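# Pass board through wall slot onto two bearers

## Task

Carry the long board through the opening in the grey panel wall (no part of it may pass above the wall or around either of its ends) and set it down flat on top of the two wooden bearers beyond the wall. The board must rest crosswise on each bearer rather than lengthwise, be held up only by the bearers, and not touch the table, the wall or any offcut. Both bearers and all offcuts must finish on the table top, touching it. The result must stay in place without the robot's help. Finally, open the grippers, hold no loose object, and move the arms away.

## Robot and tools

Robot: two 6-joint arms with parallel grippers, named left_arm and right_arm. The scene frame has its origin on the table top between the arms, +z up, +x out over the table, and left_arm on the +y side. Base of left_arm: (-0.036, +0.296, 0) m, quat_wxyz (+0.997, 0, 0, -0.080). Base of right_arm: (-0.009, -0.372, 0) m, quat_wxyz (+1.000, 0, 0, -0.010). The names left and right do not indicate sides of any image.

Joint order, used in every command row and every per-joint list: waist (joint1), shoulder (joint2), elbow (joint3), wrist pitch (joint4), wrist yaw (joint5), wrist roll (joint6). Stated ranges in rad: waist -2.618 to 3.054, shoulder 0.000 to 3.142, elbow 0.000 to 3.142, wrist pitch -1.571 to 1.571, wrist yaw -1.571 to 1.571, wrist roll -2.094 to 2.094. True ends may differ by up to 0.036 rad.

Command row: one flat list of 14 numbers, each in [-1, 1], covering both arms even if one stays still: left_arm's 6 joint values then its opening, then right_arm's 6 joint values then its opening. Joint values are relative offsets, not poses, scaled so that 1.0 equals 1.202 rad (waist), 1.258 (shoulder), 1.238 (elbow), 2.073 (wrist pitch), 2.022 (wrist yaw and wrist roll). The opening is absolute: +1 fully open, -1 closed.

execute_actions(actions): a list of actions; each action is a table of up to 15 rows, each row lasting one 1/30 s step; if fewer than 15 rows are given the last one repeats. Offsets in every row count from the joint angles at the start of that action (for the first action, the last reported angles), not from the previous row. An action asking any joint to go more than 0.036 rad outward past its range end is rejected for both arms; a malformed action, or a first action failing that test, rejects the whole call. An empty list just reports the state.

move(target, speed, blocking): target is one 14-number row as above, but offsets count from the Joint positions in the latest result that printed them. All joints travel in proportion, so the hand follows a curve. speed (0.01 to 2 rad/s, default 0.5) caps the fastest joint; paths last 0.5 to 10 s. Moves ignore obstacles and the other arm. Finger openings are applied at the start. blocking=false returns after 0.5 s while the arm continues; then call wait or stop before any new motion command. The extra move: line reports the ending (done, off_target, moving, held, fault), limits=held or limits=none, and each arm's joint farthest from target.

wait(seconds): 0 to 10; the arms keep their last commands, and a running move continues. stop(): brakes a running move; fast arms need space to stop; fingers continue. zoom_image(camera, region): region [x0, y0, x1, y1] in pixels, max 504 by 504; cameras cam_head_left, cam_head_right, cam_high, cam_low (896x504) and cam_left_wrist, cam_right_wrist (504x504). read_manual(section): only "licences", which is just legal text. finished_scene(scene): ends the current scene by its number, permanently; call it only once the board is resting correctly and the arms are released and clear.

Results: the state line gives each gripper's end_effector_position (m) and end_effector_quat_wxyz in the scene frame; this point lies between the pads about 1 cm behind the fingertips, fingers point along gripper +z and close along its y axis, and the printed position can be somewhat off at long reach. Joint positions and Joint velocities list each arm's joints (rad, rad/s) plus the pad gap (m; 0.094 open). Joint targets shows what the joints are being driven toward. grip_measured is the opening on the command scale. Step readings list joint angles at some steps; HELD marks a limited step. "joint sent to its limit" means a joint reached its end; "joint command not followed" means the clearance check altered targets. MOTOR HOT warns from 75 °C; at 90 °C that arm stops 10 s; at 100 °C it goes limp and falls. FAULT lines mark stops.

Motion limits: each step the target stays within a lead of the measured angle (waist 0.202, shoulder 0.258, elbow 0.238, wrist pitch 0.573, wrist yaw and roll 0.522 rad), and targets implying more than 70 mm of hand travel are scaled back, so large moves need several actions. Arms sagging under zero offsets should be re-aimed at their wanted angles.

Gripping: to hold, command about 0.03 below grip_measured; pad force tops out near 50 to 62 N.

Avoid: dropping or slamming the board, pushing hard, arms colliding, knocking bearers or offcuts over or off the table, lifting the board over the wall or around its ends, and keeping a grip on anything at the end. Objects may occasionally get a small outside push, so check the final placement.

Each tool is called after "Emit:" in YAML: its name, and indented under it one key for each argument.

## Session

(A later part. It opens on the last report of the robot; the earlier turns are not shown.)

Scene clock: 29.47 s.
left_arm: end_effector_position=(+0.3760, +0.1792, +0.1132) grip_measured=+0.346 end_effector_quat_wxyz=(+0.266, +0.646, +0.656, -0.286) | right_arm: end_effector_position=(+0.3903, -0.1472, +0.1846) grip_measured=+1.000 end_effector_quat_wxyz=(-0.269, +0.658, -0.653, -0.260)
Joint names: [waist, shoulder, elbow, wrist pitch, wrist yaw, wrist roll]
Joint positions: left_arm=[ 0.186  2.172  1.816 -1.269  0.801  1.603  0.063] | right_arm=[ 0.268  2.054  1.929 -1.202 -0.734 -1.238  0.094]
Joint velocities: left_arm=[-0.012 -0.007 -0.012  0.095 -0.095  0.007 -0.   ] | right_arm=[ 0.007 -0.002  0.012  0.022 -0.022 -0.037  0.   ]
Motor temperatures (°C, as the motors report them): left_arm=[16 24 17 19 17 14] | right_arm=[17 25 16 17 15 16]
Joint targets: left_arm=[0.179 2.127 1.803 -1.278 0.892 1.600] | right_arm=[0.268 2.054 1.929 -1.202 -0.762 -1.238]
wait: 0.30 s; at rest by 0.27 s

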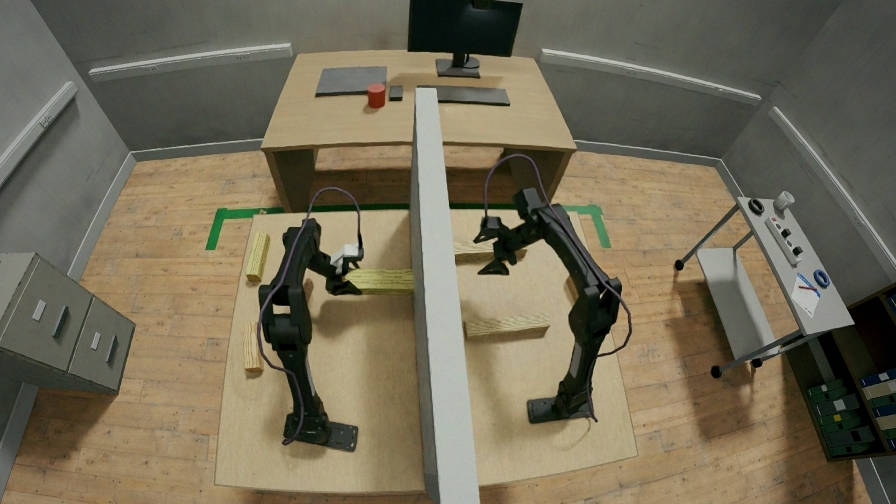

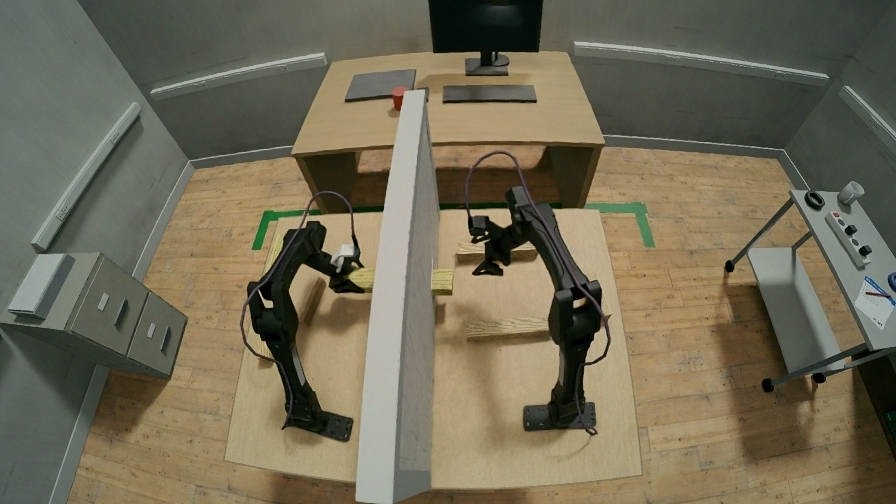

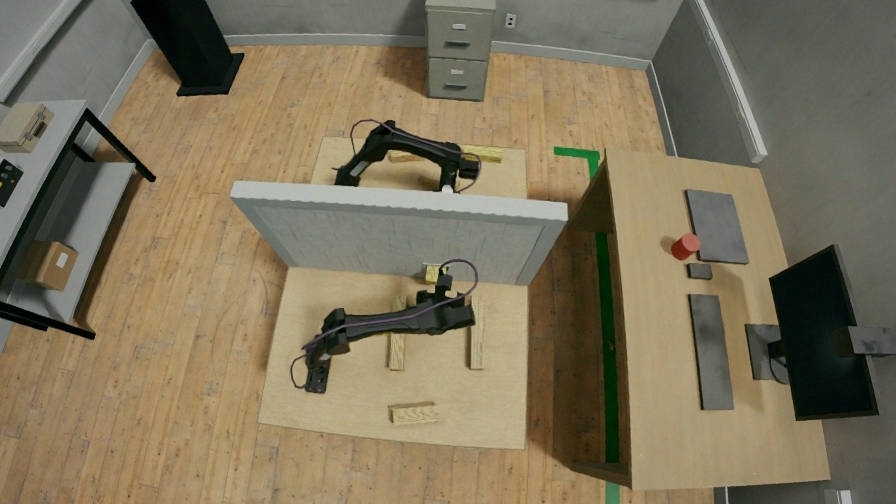

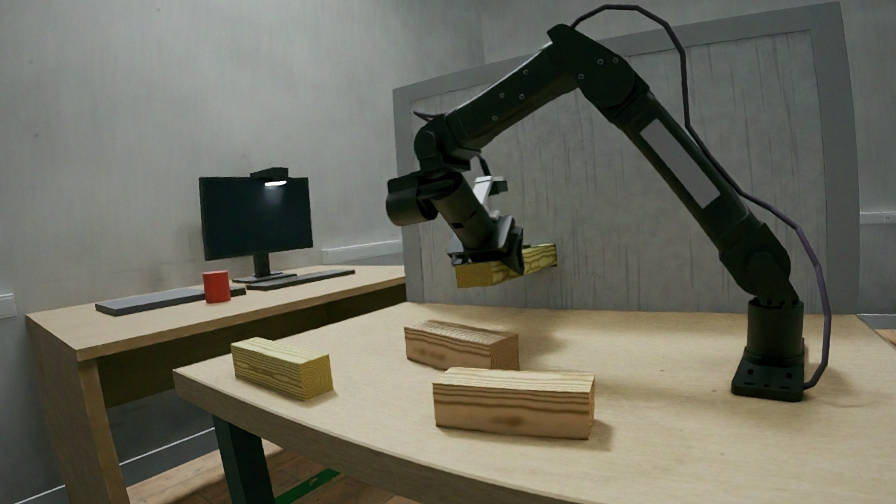

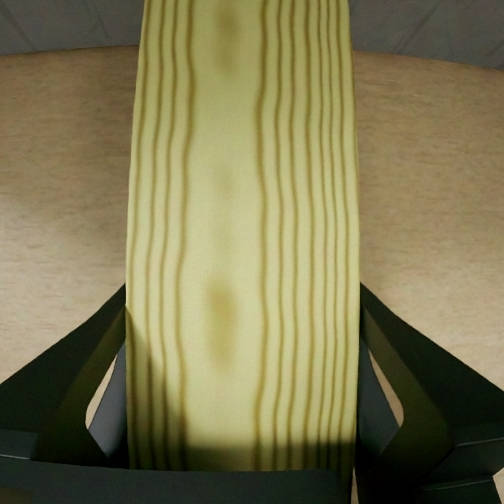

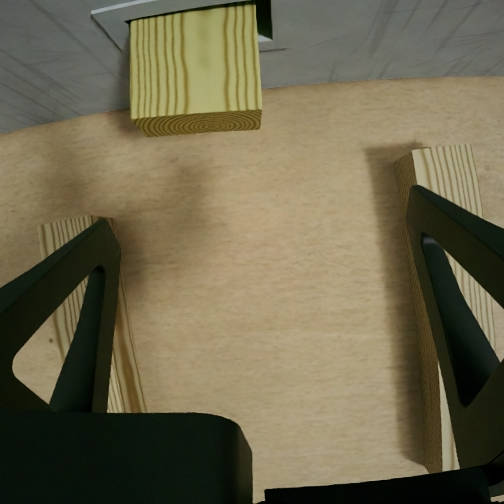

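Emit:
execute_actions:
  actions:
    - [[-0.016,-0.038,-0.014,0.003,0.044,-0.011,0.1,0.003,-0.029,-0.018,0.002,-0.014,0.003,1],[-0.016,-0.038,-0.014,0.003,0.044,-0.011,0.1,0.003,-0.029,-0.018,0.002,-0.014,0.003,1],[-0.016,-0.038,-0.014,0.003,0.044,-0.011,0.1,0.003,-0.029,-0.018,0.002,-0.014,0.003,1],[-0.027,-0.041,-0.017,0.011,0.043,-0.019,0.1,0.003,-0.033,-0.025,0.003,-0.014,0.003,1],[-0.027,-0.041,-0.017,0.011,0.043,-0.019,0.1,0.003,-0.033,-0.025,0.003,-0.014,0.003,1],[-0.027,-0.041,-0.017,0.011,0.043,-0.019,0.1,0.003,-0.033,-0.025,0.003,-0.014,0.003,1],[-0.038,-0.044,-0.020,0.018,0.042,-0.028,0.1,0.003,-0.038,-0.032,0.005,-0.014,0.003,1],[-0.038,-0.044,-0.020,0.018,0.042,-0.028,0.1,0.003,-0.038,-0.032,0.005,-0.014,0.003,1],[-0.038,-0.044,-0.020,0.018,0.042,-0.028,0.1,0.003,-0.038,-0.032,0.005,-0.014,0.003,1],[-0.048,-0.047,-0.023,0.025,0.041,-0.037,0.1,0.003,-0.043,-0.039,0.007,-0.014,0.003,1],[-0.048,-0.047,-0.023,0.025,0.041,-0.037,0.1,0.003,-0.043,-0.039,0.007,-0.014,0.003,1],[-0.048,-0.047,-0.023,0.025,0.041,-0.037,0.1,0.003,-0.043,-0.039,0.007,-0.014,0.003,1],[-0.059,-0.049,-0.027,0.033,0.040,-0.045,0.1,0.003,-0.048,-0.046,0.008,-0.014,0.003,1],[-0.059,-0.049,-0.027,0.033,0.040,-0.045,0.1,0.003,-0.048,-0.046,0.008,-0.014,0.003,1],[-0.059,-0.049,-0.027,0.033,0.040,-0.045,0.1,0.003,-0.048,-0.046,0.008,-0.014,0.003,1]]
    - [[-0.021,-0.038,-0.014,0.003,0.044,-0.014,0.1,0.003,-0.029,-0.018,0.002,-0.014,0.003,1],[-0.021,-0.038,-0.014,0.003,0.044,-0.014,0.1,0.003,-0.029,-0.018,0.002,-0.014,0.003,1],[-0.021,-0.038,-0.014,0.003,0.044,-0.014,0.1,0.003,-0.029,-0.018,0.002,-0.014,0.003,1],[-0.031,-0.041,-0.017,0.011,0.043,-0.022,0.1,0.003,-0.033,-0.025,0.003,-0.014,0.003,1],[-0.031,-0.041,-0.017,0.011,0.043,-0.022,0.1,0.003,-0.033,-0.025,0.003,-0.014,0.003,1],[-0.031,-0.041,-0.017,0.011,0.043,-0.022,0.1,0.003,-0.033,-0.025,0.003,-0.014,0.003,1],[-0.040,-0.044,-0.020,0.018,0.042,-0.030,0.1,0.003,-0.038,-0.032,0.005,-0.014,0.003,1],[-0.040,-0.044,-0.020,0.018,0.042,-0.030,0.1,0.003,-0.038,-0.032,0.005,-0.014,0.003,1],[-0.040,-0.044,-0.020,0.018,0.042,-0.030,0.1,0.003,-0.038,-0.032,0.005,-0.014,0.003,1],[-0.050,-0.047,-0.023,0.025,0.041,-0.038,0.1,0.003,-0.043,-0.039,0.007,-0.014,0.003,1],[-0.050,-0.047,-0.023,0.025,0.041,-0.038,0.1,0.003,-0.043,-0.039,0.007,-0.014,0.003,1],[-0.050,-0.047,-0.023,0.025,0.041,-0.038,0.1,0.003,-0.043,-0.039,0.007,-0.014,0.003,1],[-0.059,-0.049,-0.027,0.033,0.040,-0.045,0.1,0.003,-0.048,-0.046,0.008,-0.014,0.003,1],[-0.059,-0.049,-0.027,0.033,0.040,-0.045,0.1,0.003,-0.048,-0.046,0.008,-0.014,0.003,1],[-0.059,-0.049,-0.027,0.033,0.040,-0.045,0.1,0.003,-0.048,-0.046,0.008,-0.014,0.003,1]]
    - [[-0.020,-0.024,-0.010,0.001,0.042,-0.013,0.1,0.003,-0.029,-0.018,0.002,-0.014,0.003,1],[-0.020,-0.024,-0.010,0.001,0.042,-0.013,0.1,0.003,-0.029,-0.018,0.002,-0.014,0.003,1],[-0.020,-0.024,-0.010,0.001,0.042,-0.013,0.1,0.003,-0.029,-0.018,0.002,-0.014,0.003,1],[-0.029,-0.024,-0.010,0.007,0.042,-0.020,0.1,0.003,-0.033,-0.025,0.003,-0.014,0.003,1],[-0.029,-0.024,-0.010,0.007,0.042,-0.020,0.1,0.003,-0.033,-0.025,0.003,-0.014,0.003,1],[-0.029,-0.024,-0.010,0.007,0.042,-0.020,0.1,0.003,-0.033,-0.025,0.003,-0.014,0.003,1],[-0.037,-0.024,-0.010,0.012,0.042,-0.027,0.1,0.003,-0.038,-0.032,0.005,-0.014,0.003,1],[-0.037,-0.024,-0.010,0.012,0.042,-0.027,0.1,0.003,-0.038,-0.032,0.005,-0.014,0.003,1],[-0.037,-0.024,-0.010,0.012,0.042,-0.027,0.1,0.003,-0.038,-0.032,0.005,-0.014,0.003,1],[-0.046,-0.024,-0.010,0.018,0.042,-0.034,0.1,0.003,-0.043,-0.039,0.007,-0.014,0.003,1],[-0.046,-0.024,-0.010,0.018,0.042,-0.034,0.1,0.003,-0.043,-0.039,0.007,-0.014,0.003,1],[-0.046,-0.024,-0.010,0.018,0.042,-0.034,0.1,0.003,-0.043,-0.039,0.007,-0.014,0.003,1],[-0.054,-0.024,-0.010,0.024,0.042,-0.042,0.1,0.003,-0.048,-0.046,0.008,-0.014,0.003,1],[-0.054,-0.024,-0.010,0.024,0.042,-0.042,0.1,0.003,-0.048,-0.046,0.008,-0.014,0.003,1],[-0.054,-0.024,-0.010,0.024,0.042,-0.042,0.1,0.003,-0.048,-0.046,0.008,-0.014,0.003,1]]
    - [[-0.020,-0.024,-0.010,0.001,0.042,-0.013,0.1,0.003,-0.029,-0.018,0.002,-0.014,0.003,1],[-0.020,-0.024,-0.010,0.001,0.042,-0.013,0.1,0.003,-0.029,-0.018,0.002,-0.014,0.003,1],[-0.020,-0.024,-0.010,0.001,0.042,-0.013,0.1,0.003,-0.029,-0.018,0.002,-0.014,0.003,1],[-0.029,-0.024,-0.010,0.007,0.042,-0.020,0.1,0.003,-0.033,-0.025,0.003,-0.014,0.003,1],[-0.029,-0.024,-0.010,0.007,0.042,-0.020,0.1,0.003,-0.033,-0.025,0.003,-0.014,0.003,1],[-0.029,-0.024,-0.010,0.007,0.042,-0.020,0.1,0.003,-0.033,-0.025,0.003,-0.014,0.003,1],[-0.037,-0.024,-0.010,0.012,0.042,-0.027,0.1,0.003,-0.038,-0.032,0.005,-0.014,0.003,1],[-0.037,-0.024,-0.010,0.012,0.042,-0.027,0.1,0.003,-0.038,-0.032,0.005,-0.014,0.003,1],[-0.037,-0.024,-0.010,0.012,0.042,-0.027,0.1,0.003,-0.038,-0.032,0.005,-0.014,0.003,1],[-0.046,-0.024,-0.010,0.018,0.042,-0.034,0.1,0.003,-0.043,-0.039,0.007,-0.014,0.003,1],[-0.046,-0.024,-0.010,0.018,0.042,-0.034,0.1,0.003,-0.043,-0.039,0.007,-0.014,0.003,1],[-0.046,-0.024,-0.010,0.018,0.042,-0.034,0.1,0.003,-0.043,-0.039,0.007,-0.014,0.003,1],[-0.054,-0.024,-0.010,0.024,0.042,-0.042,0.1,0.003,-0.048,-0.046,0.008,-0.014,0.003,1],[-0.054,-0.024,-0.010,0.024,0.042,-0.042,0.1,0.003,-0.048,-0.046,0.008,-0.014,0.003,1],[-0.054,-0.024,-0.010,0.024,0.042,-0.042,0.1,0.003,-0.048,-0.046,0.008,-0.014,0.003,1]]

Emit:
wait:
  seconds: 0.3

Scene clock: 33.47 s.
left_arm: end_effector_position=(+0.3730, +0.0920, +0.1157) grip_measured=+0.346 end_effector_quat_wxyz=(+0.259, +0.646, +0.657, -0.290) | right_arm: end_effector_position=(+0.3624, -0.1536, +0.2016) grip_measured=+1.000 end_effector_quat_wxyz=(-0.283, +0.660, -0.648, -0.254)
Joint names: [waist, shoulder, elbow, wrist pitch, wrist yaw, wrist roll]
Joint positions: left_arm=[-0.024  2.14   1.775 -1.066  0.789  1.311  0.063] | right_arm=[ 0.268  1.91   1.783 -1.168 -0.739 -1.236  0.094]
Joint velocities: left_arm=[-0.09  -0.007 -0.002  0.154  0.007 -0.095 -0.001] | right_arm=[ 0.007 -0.017 -0.071  0.022 -0.007  0.007  0.   ]
Motor temperatures (°C, as the motors report them): left_arm=[16 24 16 19 17 14] | right_arm=[17 25 16 17 15 16]
Joint targets: left_arm=[-0.041 2.110 1.763 -1.058 0.877 1.297] | right_arm=[0.271 1.886 1.762 -1.160 -0.766 -1.231]
Step readings (joint positions; steps 1 to 15: 1st action; 16 to 30: 2nd action; 31 to 45: 3rd action; 46 to 60: 4th action):
0: left_arm=[0.186 2.172 1.816 -1.269 0.801 1.603] | right_arm=[0.268 2.054 1.929 -1.202 -0.734 -1.238]
1: left_arm=[0.185 2.172 1.816 -1.269 0.801 1.600] | right_arm=[0.268 2.053 1.929 -1.202 -0.734 -1.238]
2: left_arm=[0.183 2.172 1.816 -1.267 0.800 1.596] | right_arm=[0.268 2.052 1.929 -1.202 -0.734 -1.237]
4: left_arm=[0.178 2.172 1.816 -1.262 0.799 1.589] | right_arm=[0.268 2.045 1.926 -1.201 -0.734 -1.237]
8: left_arm=[0.160 2.167 1.808 -1.242 0.799 1.570] | right_arm=[0.268 2.030 1.913 -1.198 -0.735 -1.237]
15: left_arm=[0.129 2.156 1.795 -1.209 0.795 1.529] | right_arm=[0.268 2.018 1.892 -1.194 -0.735 -1.237]
16: left_arm=[0.125 2.155 1.794 -1.205 0.795 1.524] | right_arm=[0.268 2.017 1.890 -1.193 -0.735 -1.237]
17: left_arm=[0.121 2.154 1.792 -1.201 0.795 1.518] | right_arm=[0.268 2.014 1.888 -1.193 -0.735 -1.237]
19: left_arm=[0.115 2.152 1.790 -1.195 0.795 1.509] | right_arm=[0.268 2.008 1.885 -1.192 -0.736 -1.237]
23: left_arm=[0.100 2.148 1.784 -1.179 0.795 1.487] | right_arm=[0.268 1.995 1.876 -1.190 -0.736 -1.237]
30: left_arm=[0.073 2.140 1.775 -1.148 0.792 1.452] | right_arm=[0.268 1.982 1.856 -1.185 -0.736 -1.237]
31: left_arm=[0.070 2.140 1.775 -1.146 0.792 1.447] | right_arm=[0.268 1.980 1.853 -1.185 -0.736 -1.237]
32: left_arm=[0.067 2.140 1.775 -1.143 0.792 1.442] | right_arm=[0.268 1.978 1.851 -1.185 -0.736 -1.237]
34: left_arm=[0.061 2.140 1.775 -1.139 0.792 1.433] | right_arm=[0.268 1.972 1.848 -1.184 -0.736 -1.237]
38: left_arm=[0.049 2.140 1.775 -1.130 0.792 1.415] | right_arm=[0.268 1.959 1.839 -1.181 -0.737 -1.237]
45: left_arm=[0.024 2.140 1.775 -1.108 0.792 1.382] | right_arm=[0.268 1.946 1.819 -1.176 -0.737 -1.237]
46: left_arm=[0.020 2.140 1.775 -1.105 0.791 1.377] | right_arm=[0.268 1.944 1.817 -1.176 -0.737 -1.237]
47: left_arm=[0.017 2.140 1.775 -1.103 0.791 1.372] | right_arm=[0.268 1.941 1.815 -1.176 -0.737 -1.237]
49: left_arm=[0.012 2.140 1.775 -1.100 0.791 1.363] | right_arm=[0.268 1.936 1.811 -1.175 -0.737 -1.236]
53: left_arm=[0.001 2.140 1.775 -1.090 0.791 1.344] | right_arm=[0.268 1.922 1.803 -1.173 -0.738 -1.236]
60: Joint positions above

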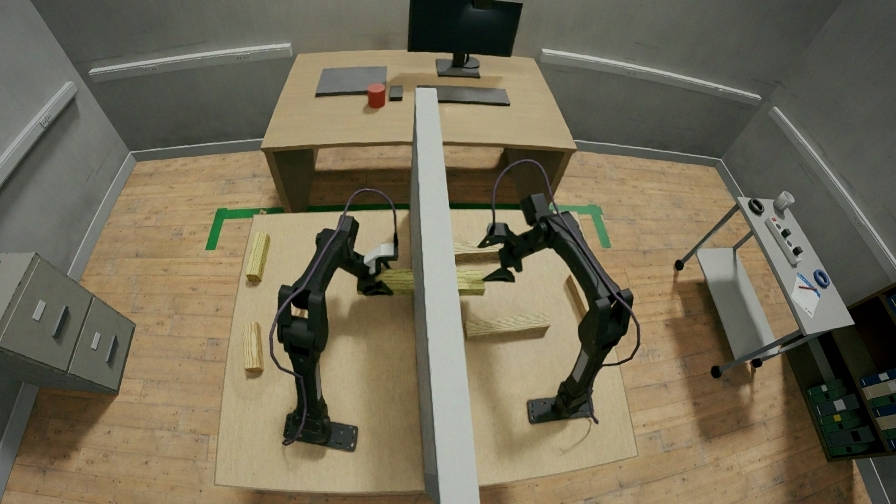

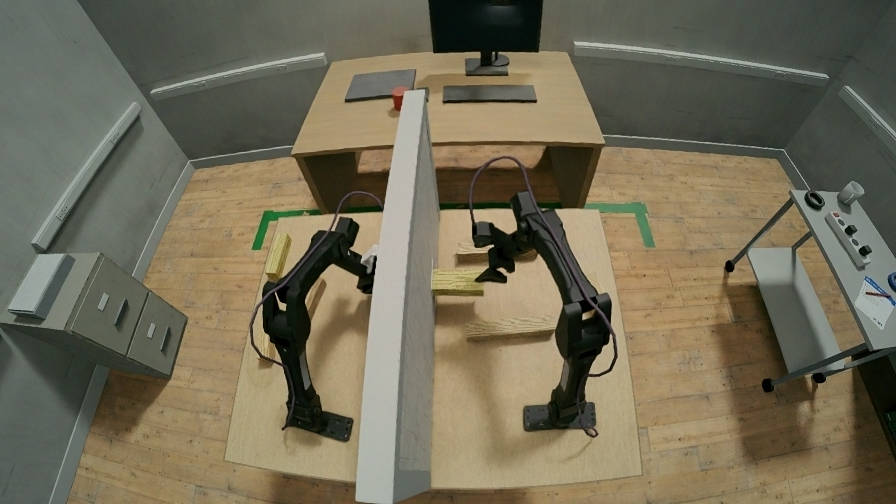

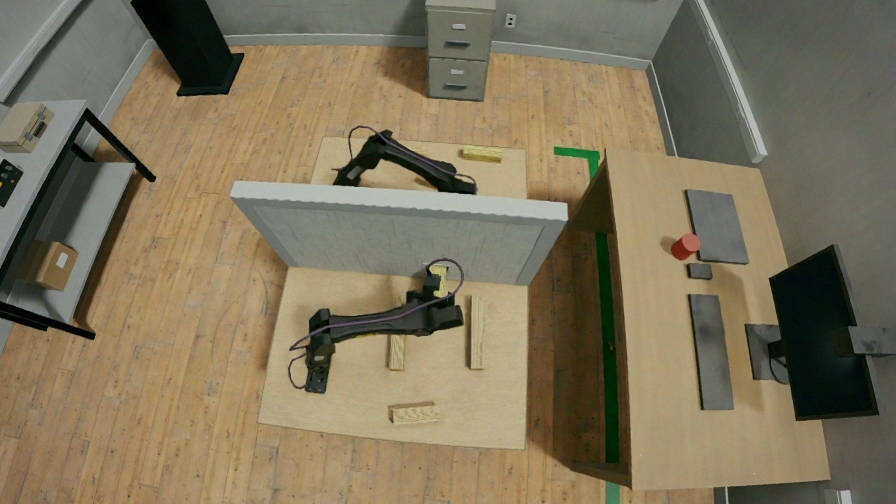

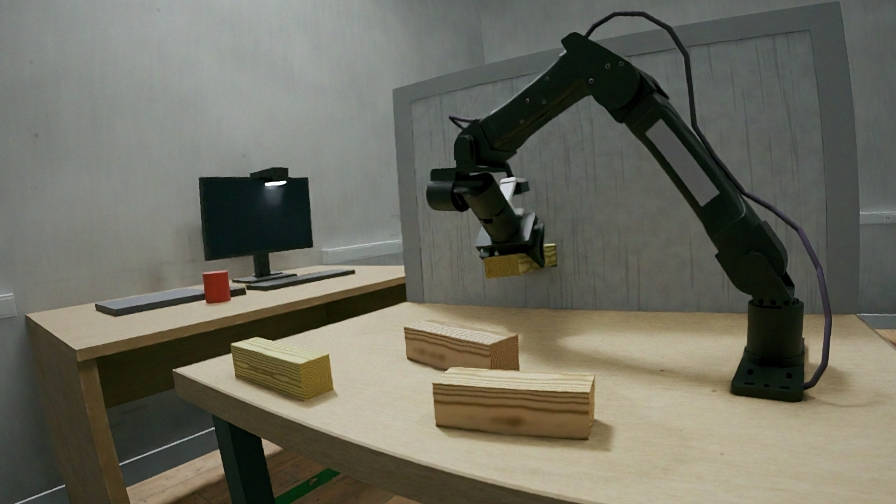

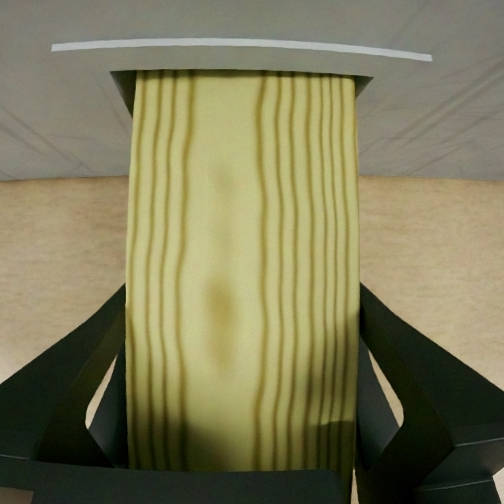

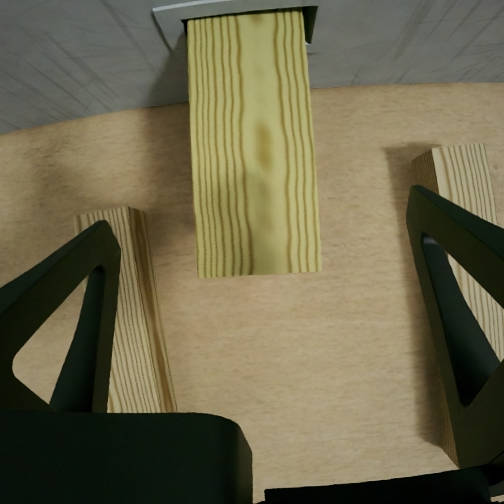

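Scene clock: 33.77 s.
left_arm: end_effector_position=(+0.3730, +0.0892, +0.1157) grip_measured=+0.346 end_effector_quat_wxyz=(+0.259, +0.645, +0.658, -0.290) | right_arm: end_effector_position=(+0.3622, -0.1537, +0.2015) grip_measured=+1.000 end_effector_quat_wxyz=(-0.283, +0.660, -0.648, -0.254)
Joint names: [waist, shoulder, elbow, wrist pitch, wrist yaw, wrist roll]
Joint positions: left_arm=[-0.03   2.14   1.775 -1.06   0.788  1.3    0.063] | right_arm=[ 0.268  1.909  1.78  -1.166 -0.739 -1.236  0.094]
Joint velocities: left_arm=[-0.002 -0.002 -0.007 -0.051 -0.007  0.037  0.001] | right_arm=[ 0.012 -0.002  0.007  0.066 -0.037 -0.022  0.   ]
Motor temperatures (°C, as the motors report them): left_arm=[16 24 16 19 17 14] | right_arm=[17 25 16 17 15 16]
Joint targets: left_arm=[-0.041 2.110 1.763 -1.058 0.877 1.297] | right_arm=[0.271 1.885 1.762 -1.160 -0.766 -1.231]
wait: 0.30 s; no rest

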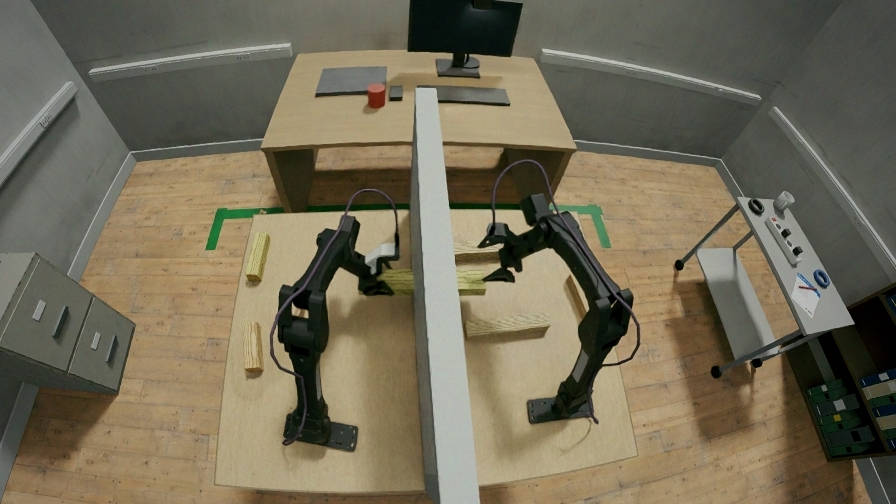

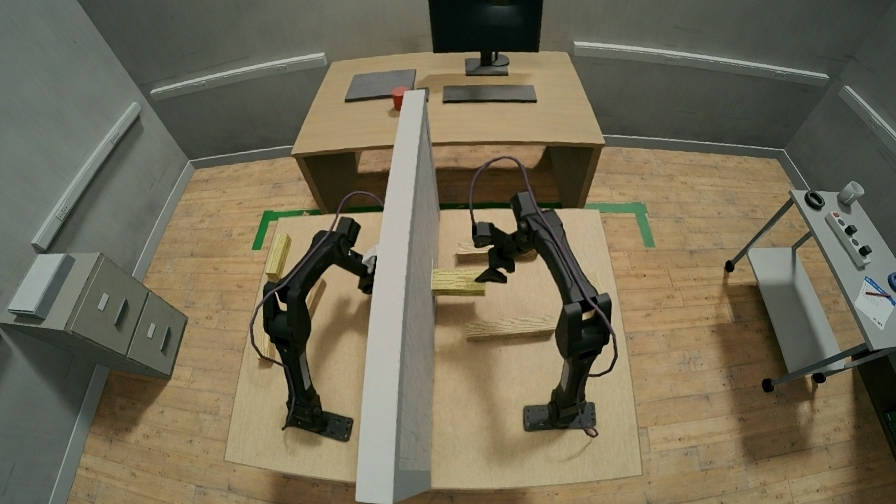

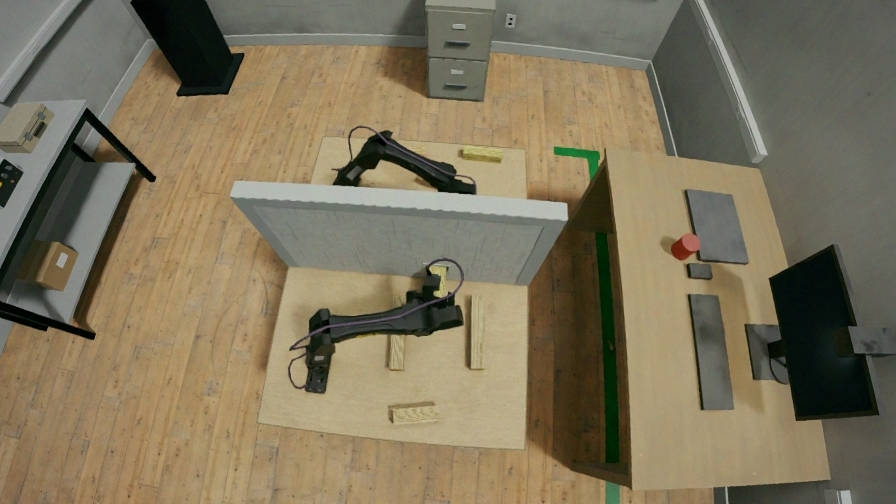

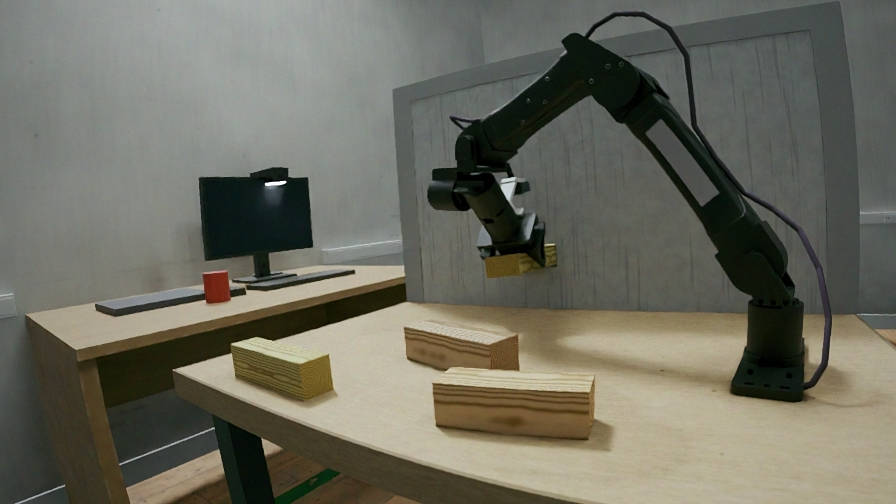

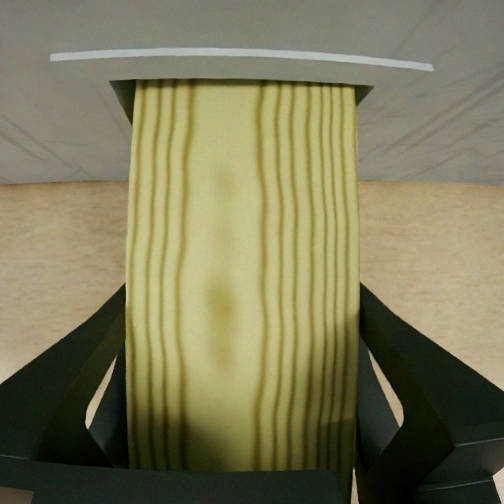

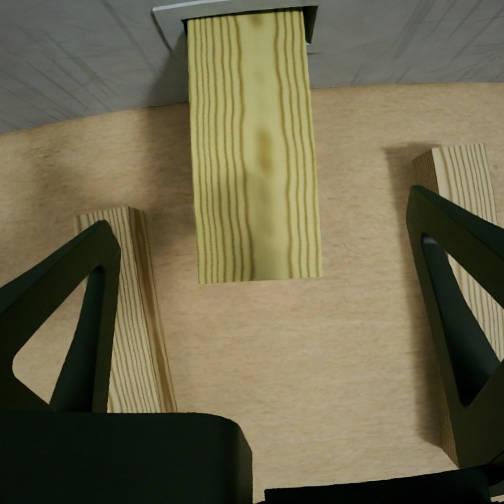

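Emit:
move:
  target: [-0.009, -0.024, -0.01, 0, 0.044, 0, 0.1, 0.14, 0.078, -0.188, 0.203, 0.004, 0.106, 1]
  speed: 0.5

Scene clock: 35.93 s.
left_arm: end_effector_position=(+0.3731, +0.0895, +0.1155) grip_measured=+0.346 end_effector_quat_wxyz=(+0.259, +0.646, +0.657, -0.289) | right_arm: end_effector_position=(+0.3587, -0.0822, +0.1178) grip_measured=+1.000 end_effector_quat_wxyz=(-0.272, +0.655, -0.648, -0.278)
Joint names: [waist, shoulder, elbow, wrist pitch, wrist yaw, wrist roll]
Joint positions: left_arm=[-0.03   2.14   1.775 -1.06   0.786  1.302  0.063] | right_arm=[ 0.432  2.004  1.561 -0.752 -0.723 -1.028  0.094]
Joint velocities: left_arm=[-0.002 -0.012  0.012  0.051  0.095 -0.037  0.   ] | right_arm=[-0.002  0.002 -0.002 -0.051 -0.007 -0.051  0.   ]
Motor temperatures (°C, as the motors report them): left_arm=[16 25 16 19 17 14] | right_arm=[17 25 16 18 15 16]
Joint targets: left_arm=[-0.041 2.110 1.763 -1.060 0.877 1.300] | right_arm=[0.436 2.007 1.547 -0.745 -0.730 -1.022]
move: off_target (left_arm); limits=none; left_arm: farthest joint: the wrist yaw, 0.091 radians from its target (0.089 radians at the start); right_arm: farthest joint: the elbow, 0.014 radians from its target (0.233 radians at the start)

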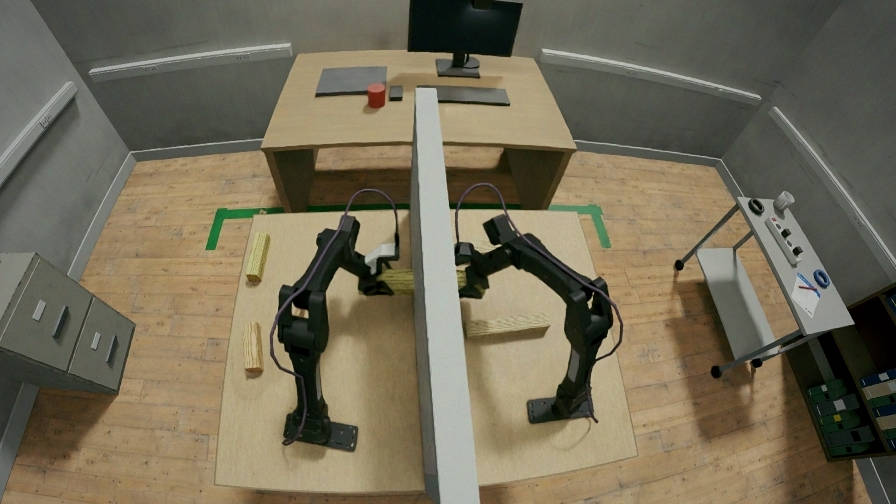

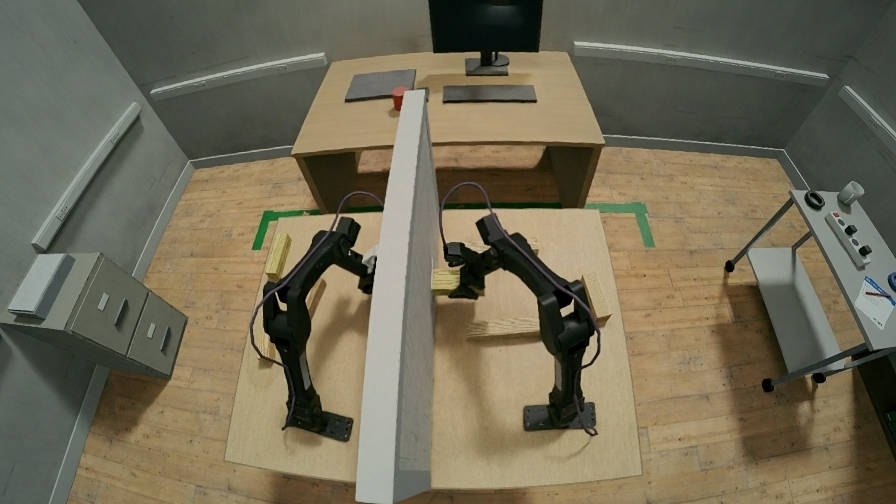

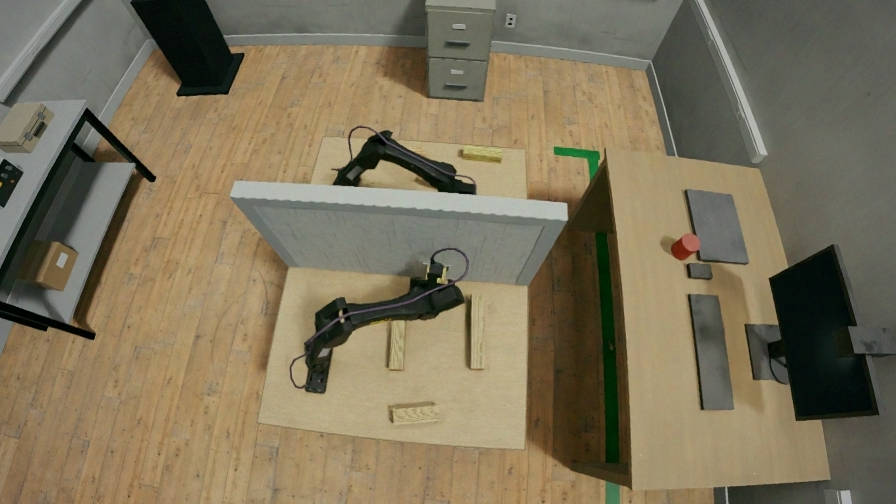

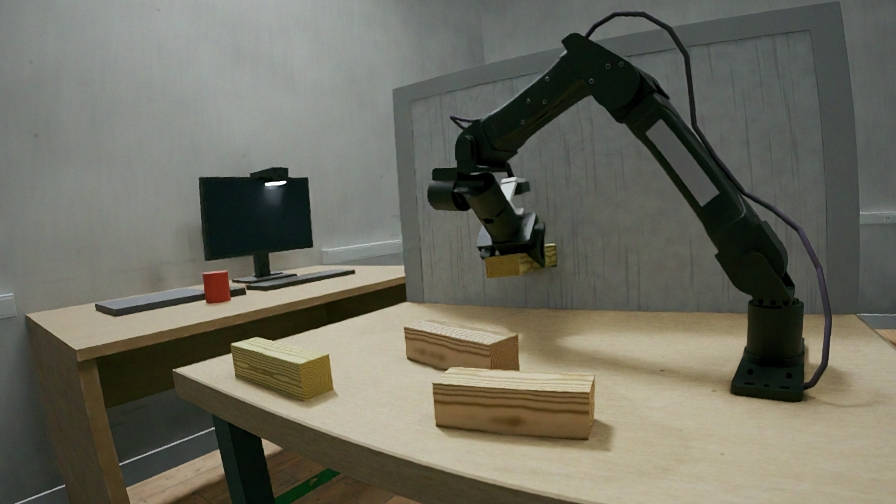

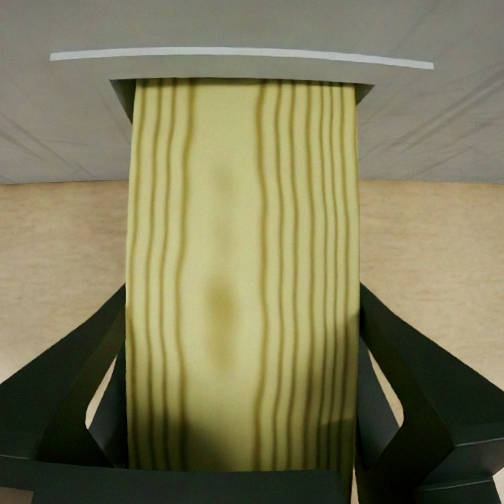

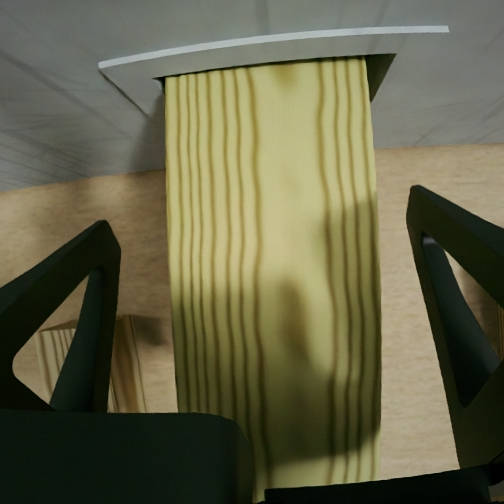

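Emit:
execute_actions:
  actions:
    - [[-0.009,-0.024,-0.01,0,0.044,0,0.1,0.004,0.012,-0.024,0.014,-0.004,0.003,1]]
    - [[-0.009,-0.024,-0.01,0,0.044,0,0.1,0,0,0,0,-0.004,0,0.1]]
    - [[-0.009,-0.024,-0.01,0,0.044,0,0.1,0,0,0,0,-0.004,0,0.1]]

Scene clock: 37.60 s.
left_arm: end_effector_position=(+0.3735, +0.0887, +0.1158) grip_measured=+0.346 end_effector_quat_wxyz=(+0.261, +0.648, +0.655, -0.288) | right_arm: end_effector_position=(+0.3627, -0.0825, +0.1124) grip_measured=+0.353 end_effector_quat_wxyz=(-0.277, +0.656, -0.648, -0.272)
Joint names: [waist, shoulder, elbow, wrist pitch, wrist yaw, wrist roll]
Joint positions: left_arm=[-0.031  2.14   1.775 -1.056  0.787  1.305  0.063] | right_arm=[ 0.43   2.01   1.549 -0.72  -0.714 -1.027  0.064]
Joint velocities: left_arm=[ 0.012 -0.002 -0.002 -0.125  0.022  0.022 -0.   ] | right_arm=[ 0.002 -0.007 -0.002  0.007  0.007  0.007  0.   ]
Motor temperatures (°C, as the motors report them): left_arm=[16 25 16 19 17 14] | right_arm=[17 25 16 18 15 16]
Joint targets: left_arm=[-0.042 2.110 1.763 -1.056 0.876 1.305] | right_arm=[0.430 2.010 1.549 -0.720 -0.722 -1.027]
Step readings (joint positions; steps 1 to 15: 1st action; 16 to 30: 2nd action; 31 to 45: 3rd action):
0: left_arm=[-0.030 2.140 1.775 -1.060 0.786 1.302] | right_arm=[0.432 2.004 1.561 -0.752 -0.723 -1.028]
1: left_arm=[-0.030 2.140 1.775 -1.060 0.786 1.302] | right_arm=[0.432 2.004 1.559 -0.748 -0.723 -1.028]
2: left_arm=[-0.030 2.140 1.775 -1.060 0.786 1.302] | right_arm=[0.432 2.004 1.557 -0.744 -0.723 -1.028]
4: left_arm=[-0.030 2.140 1.775 -1.060 0.786 1.302] | right_arm=[0.432 2.005 1.552 -0.739 -0.723 -1.027]
8: left_arm=[-0.030 2.140 1.775 -1.060 0.786 1.302] | right_arm=[0.432 2.010 1.549 -0.734 -0.723 -1.027]
15: left_arm=[-0.030 2.140 1.775 -1.060 0.786 1.302] | right_arm=[0.432 2.010 1.549 -0.731 -0.723 -1.027]
16: left_arm=[-0.030 2.140 1.775 -1.060 0.786 1.302] | right_arm=[0.432 2.010 1.549 -0.731 -0.723 -1.027]
17: left_arm=[-0.030 2.140 1.775 -1.060 0.786 1.302] | right_arm=[0.432 2.010 1.549 -0.731 -0.723 -1.027]
19: left_arm=[-0.030 2.140 1.775 -1.053 0.788 1.306] | right_arm=[0.430 2.010 1.549 -0.716 -0.714 -1.027]
23: left_arm=[-0.031 2.140 1.775 -1.056 0.787 1.305] | right_arm=[0.430 2.010 1.549 -0.720 -0.714 -1.027]
30: left_arm=[-0.031 2.140 1.775 -1.056 0.787 1.305] | right_arm=[0.430 2.010 1.549 -0.720 -0.714 -1.027]
31: left_arm=[-0.031 2.140 1.775 -1.056 0.787 1.305] | right_arm=[0.430 2.010 1.549 -0.720 -0.714 -1.027]
32: left_arm=[-0.031 2.140 1.775 -1.056 0.787 1.305] | right_arm=[0.430 2.010 1.549 -0.720 -0.714 -1.027]
34: left_arm=[-0.031 2.140 1.775 -1.056 0.787 1.305] | right_arm=[0.430 2.010 1.549 -0.720 -0.714 -1.027]
38: left_arm=[-0.031 2.140 1.775 -1.056 0.787 1.305] | right_arm=[0.430 2.010 1.549 -0.720 -0.714 -1.027]
45: Joint positions above

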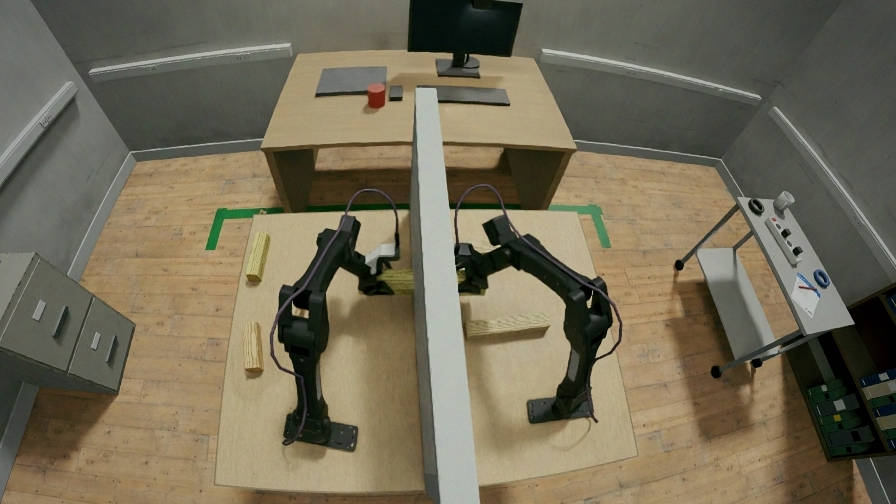

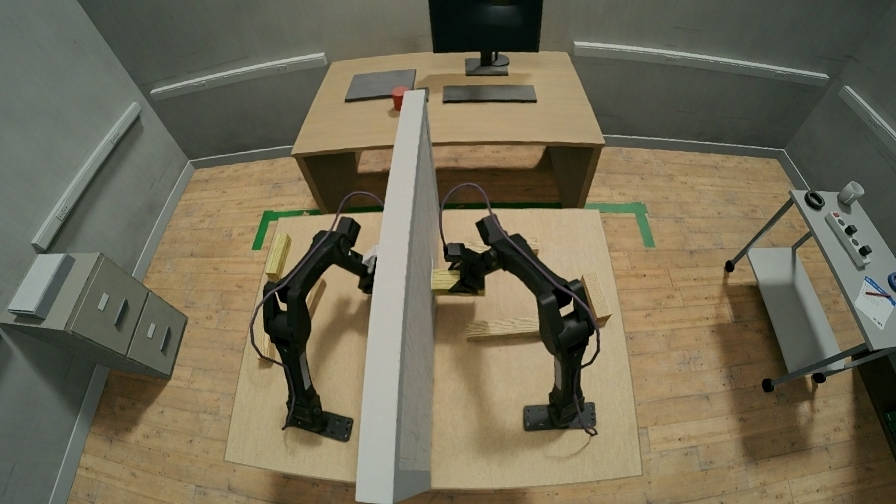

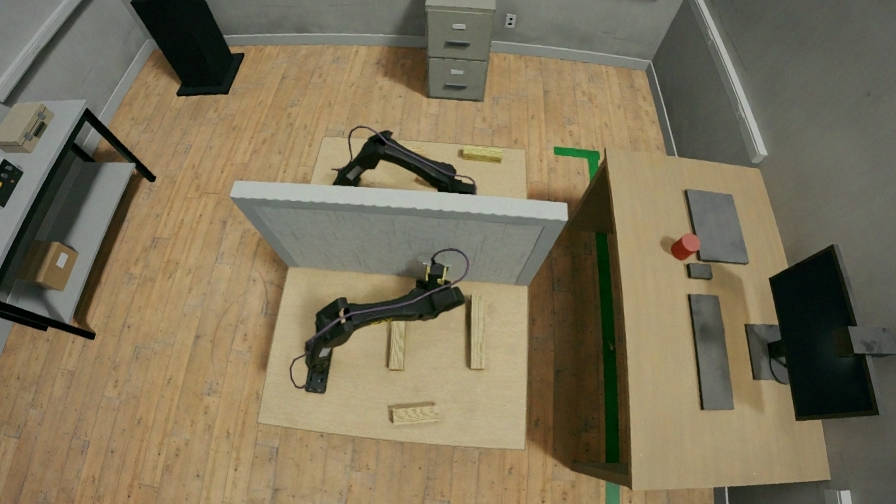

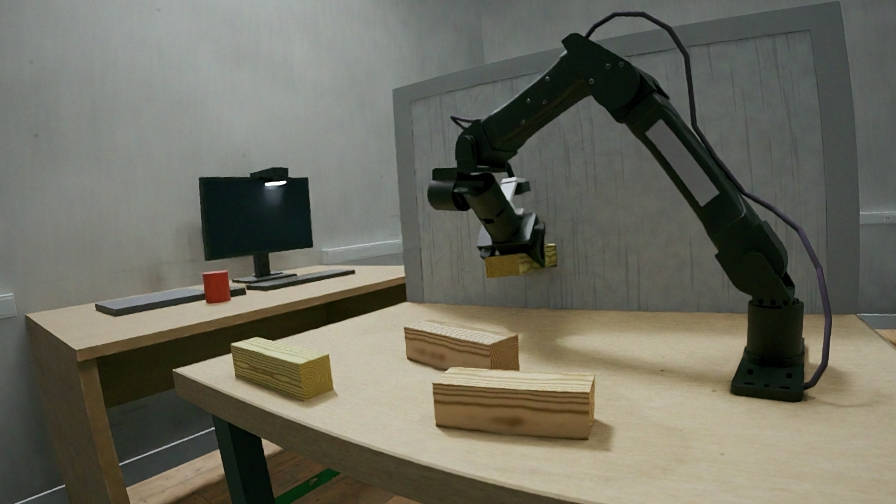

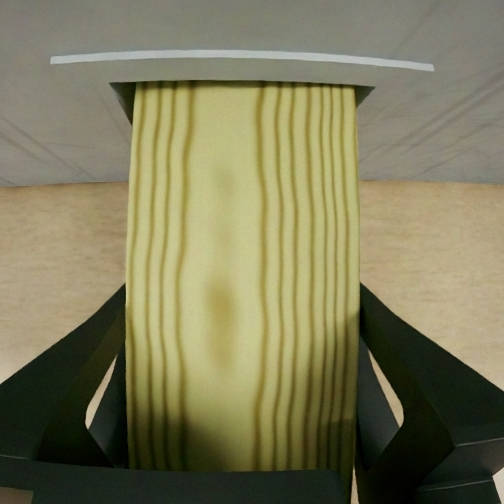

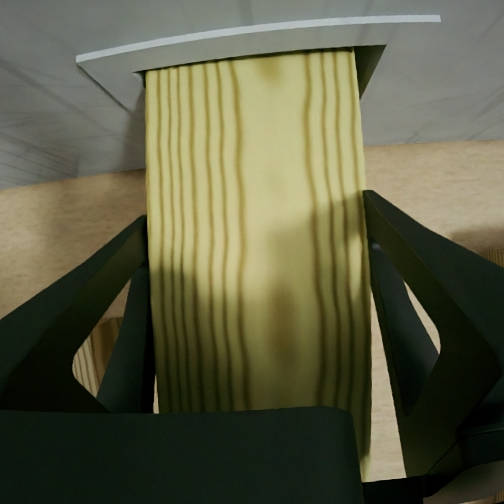

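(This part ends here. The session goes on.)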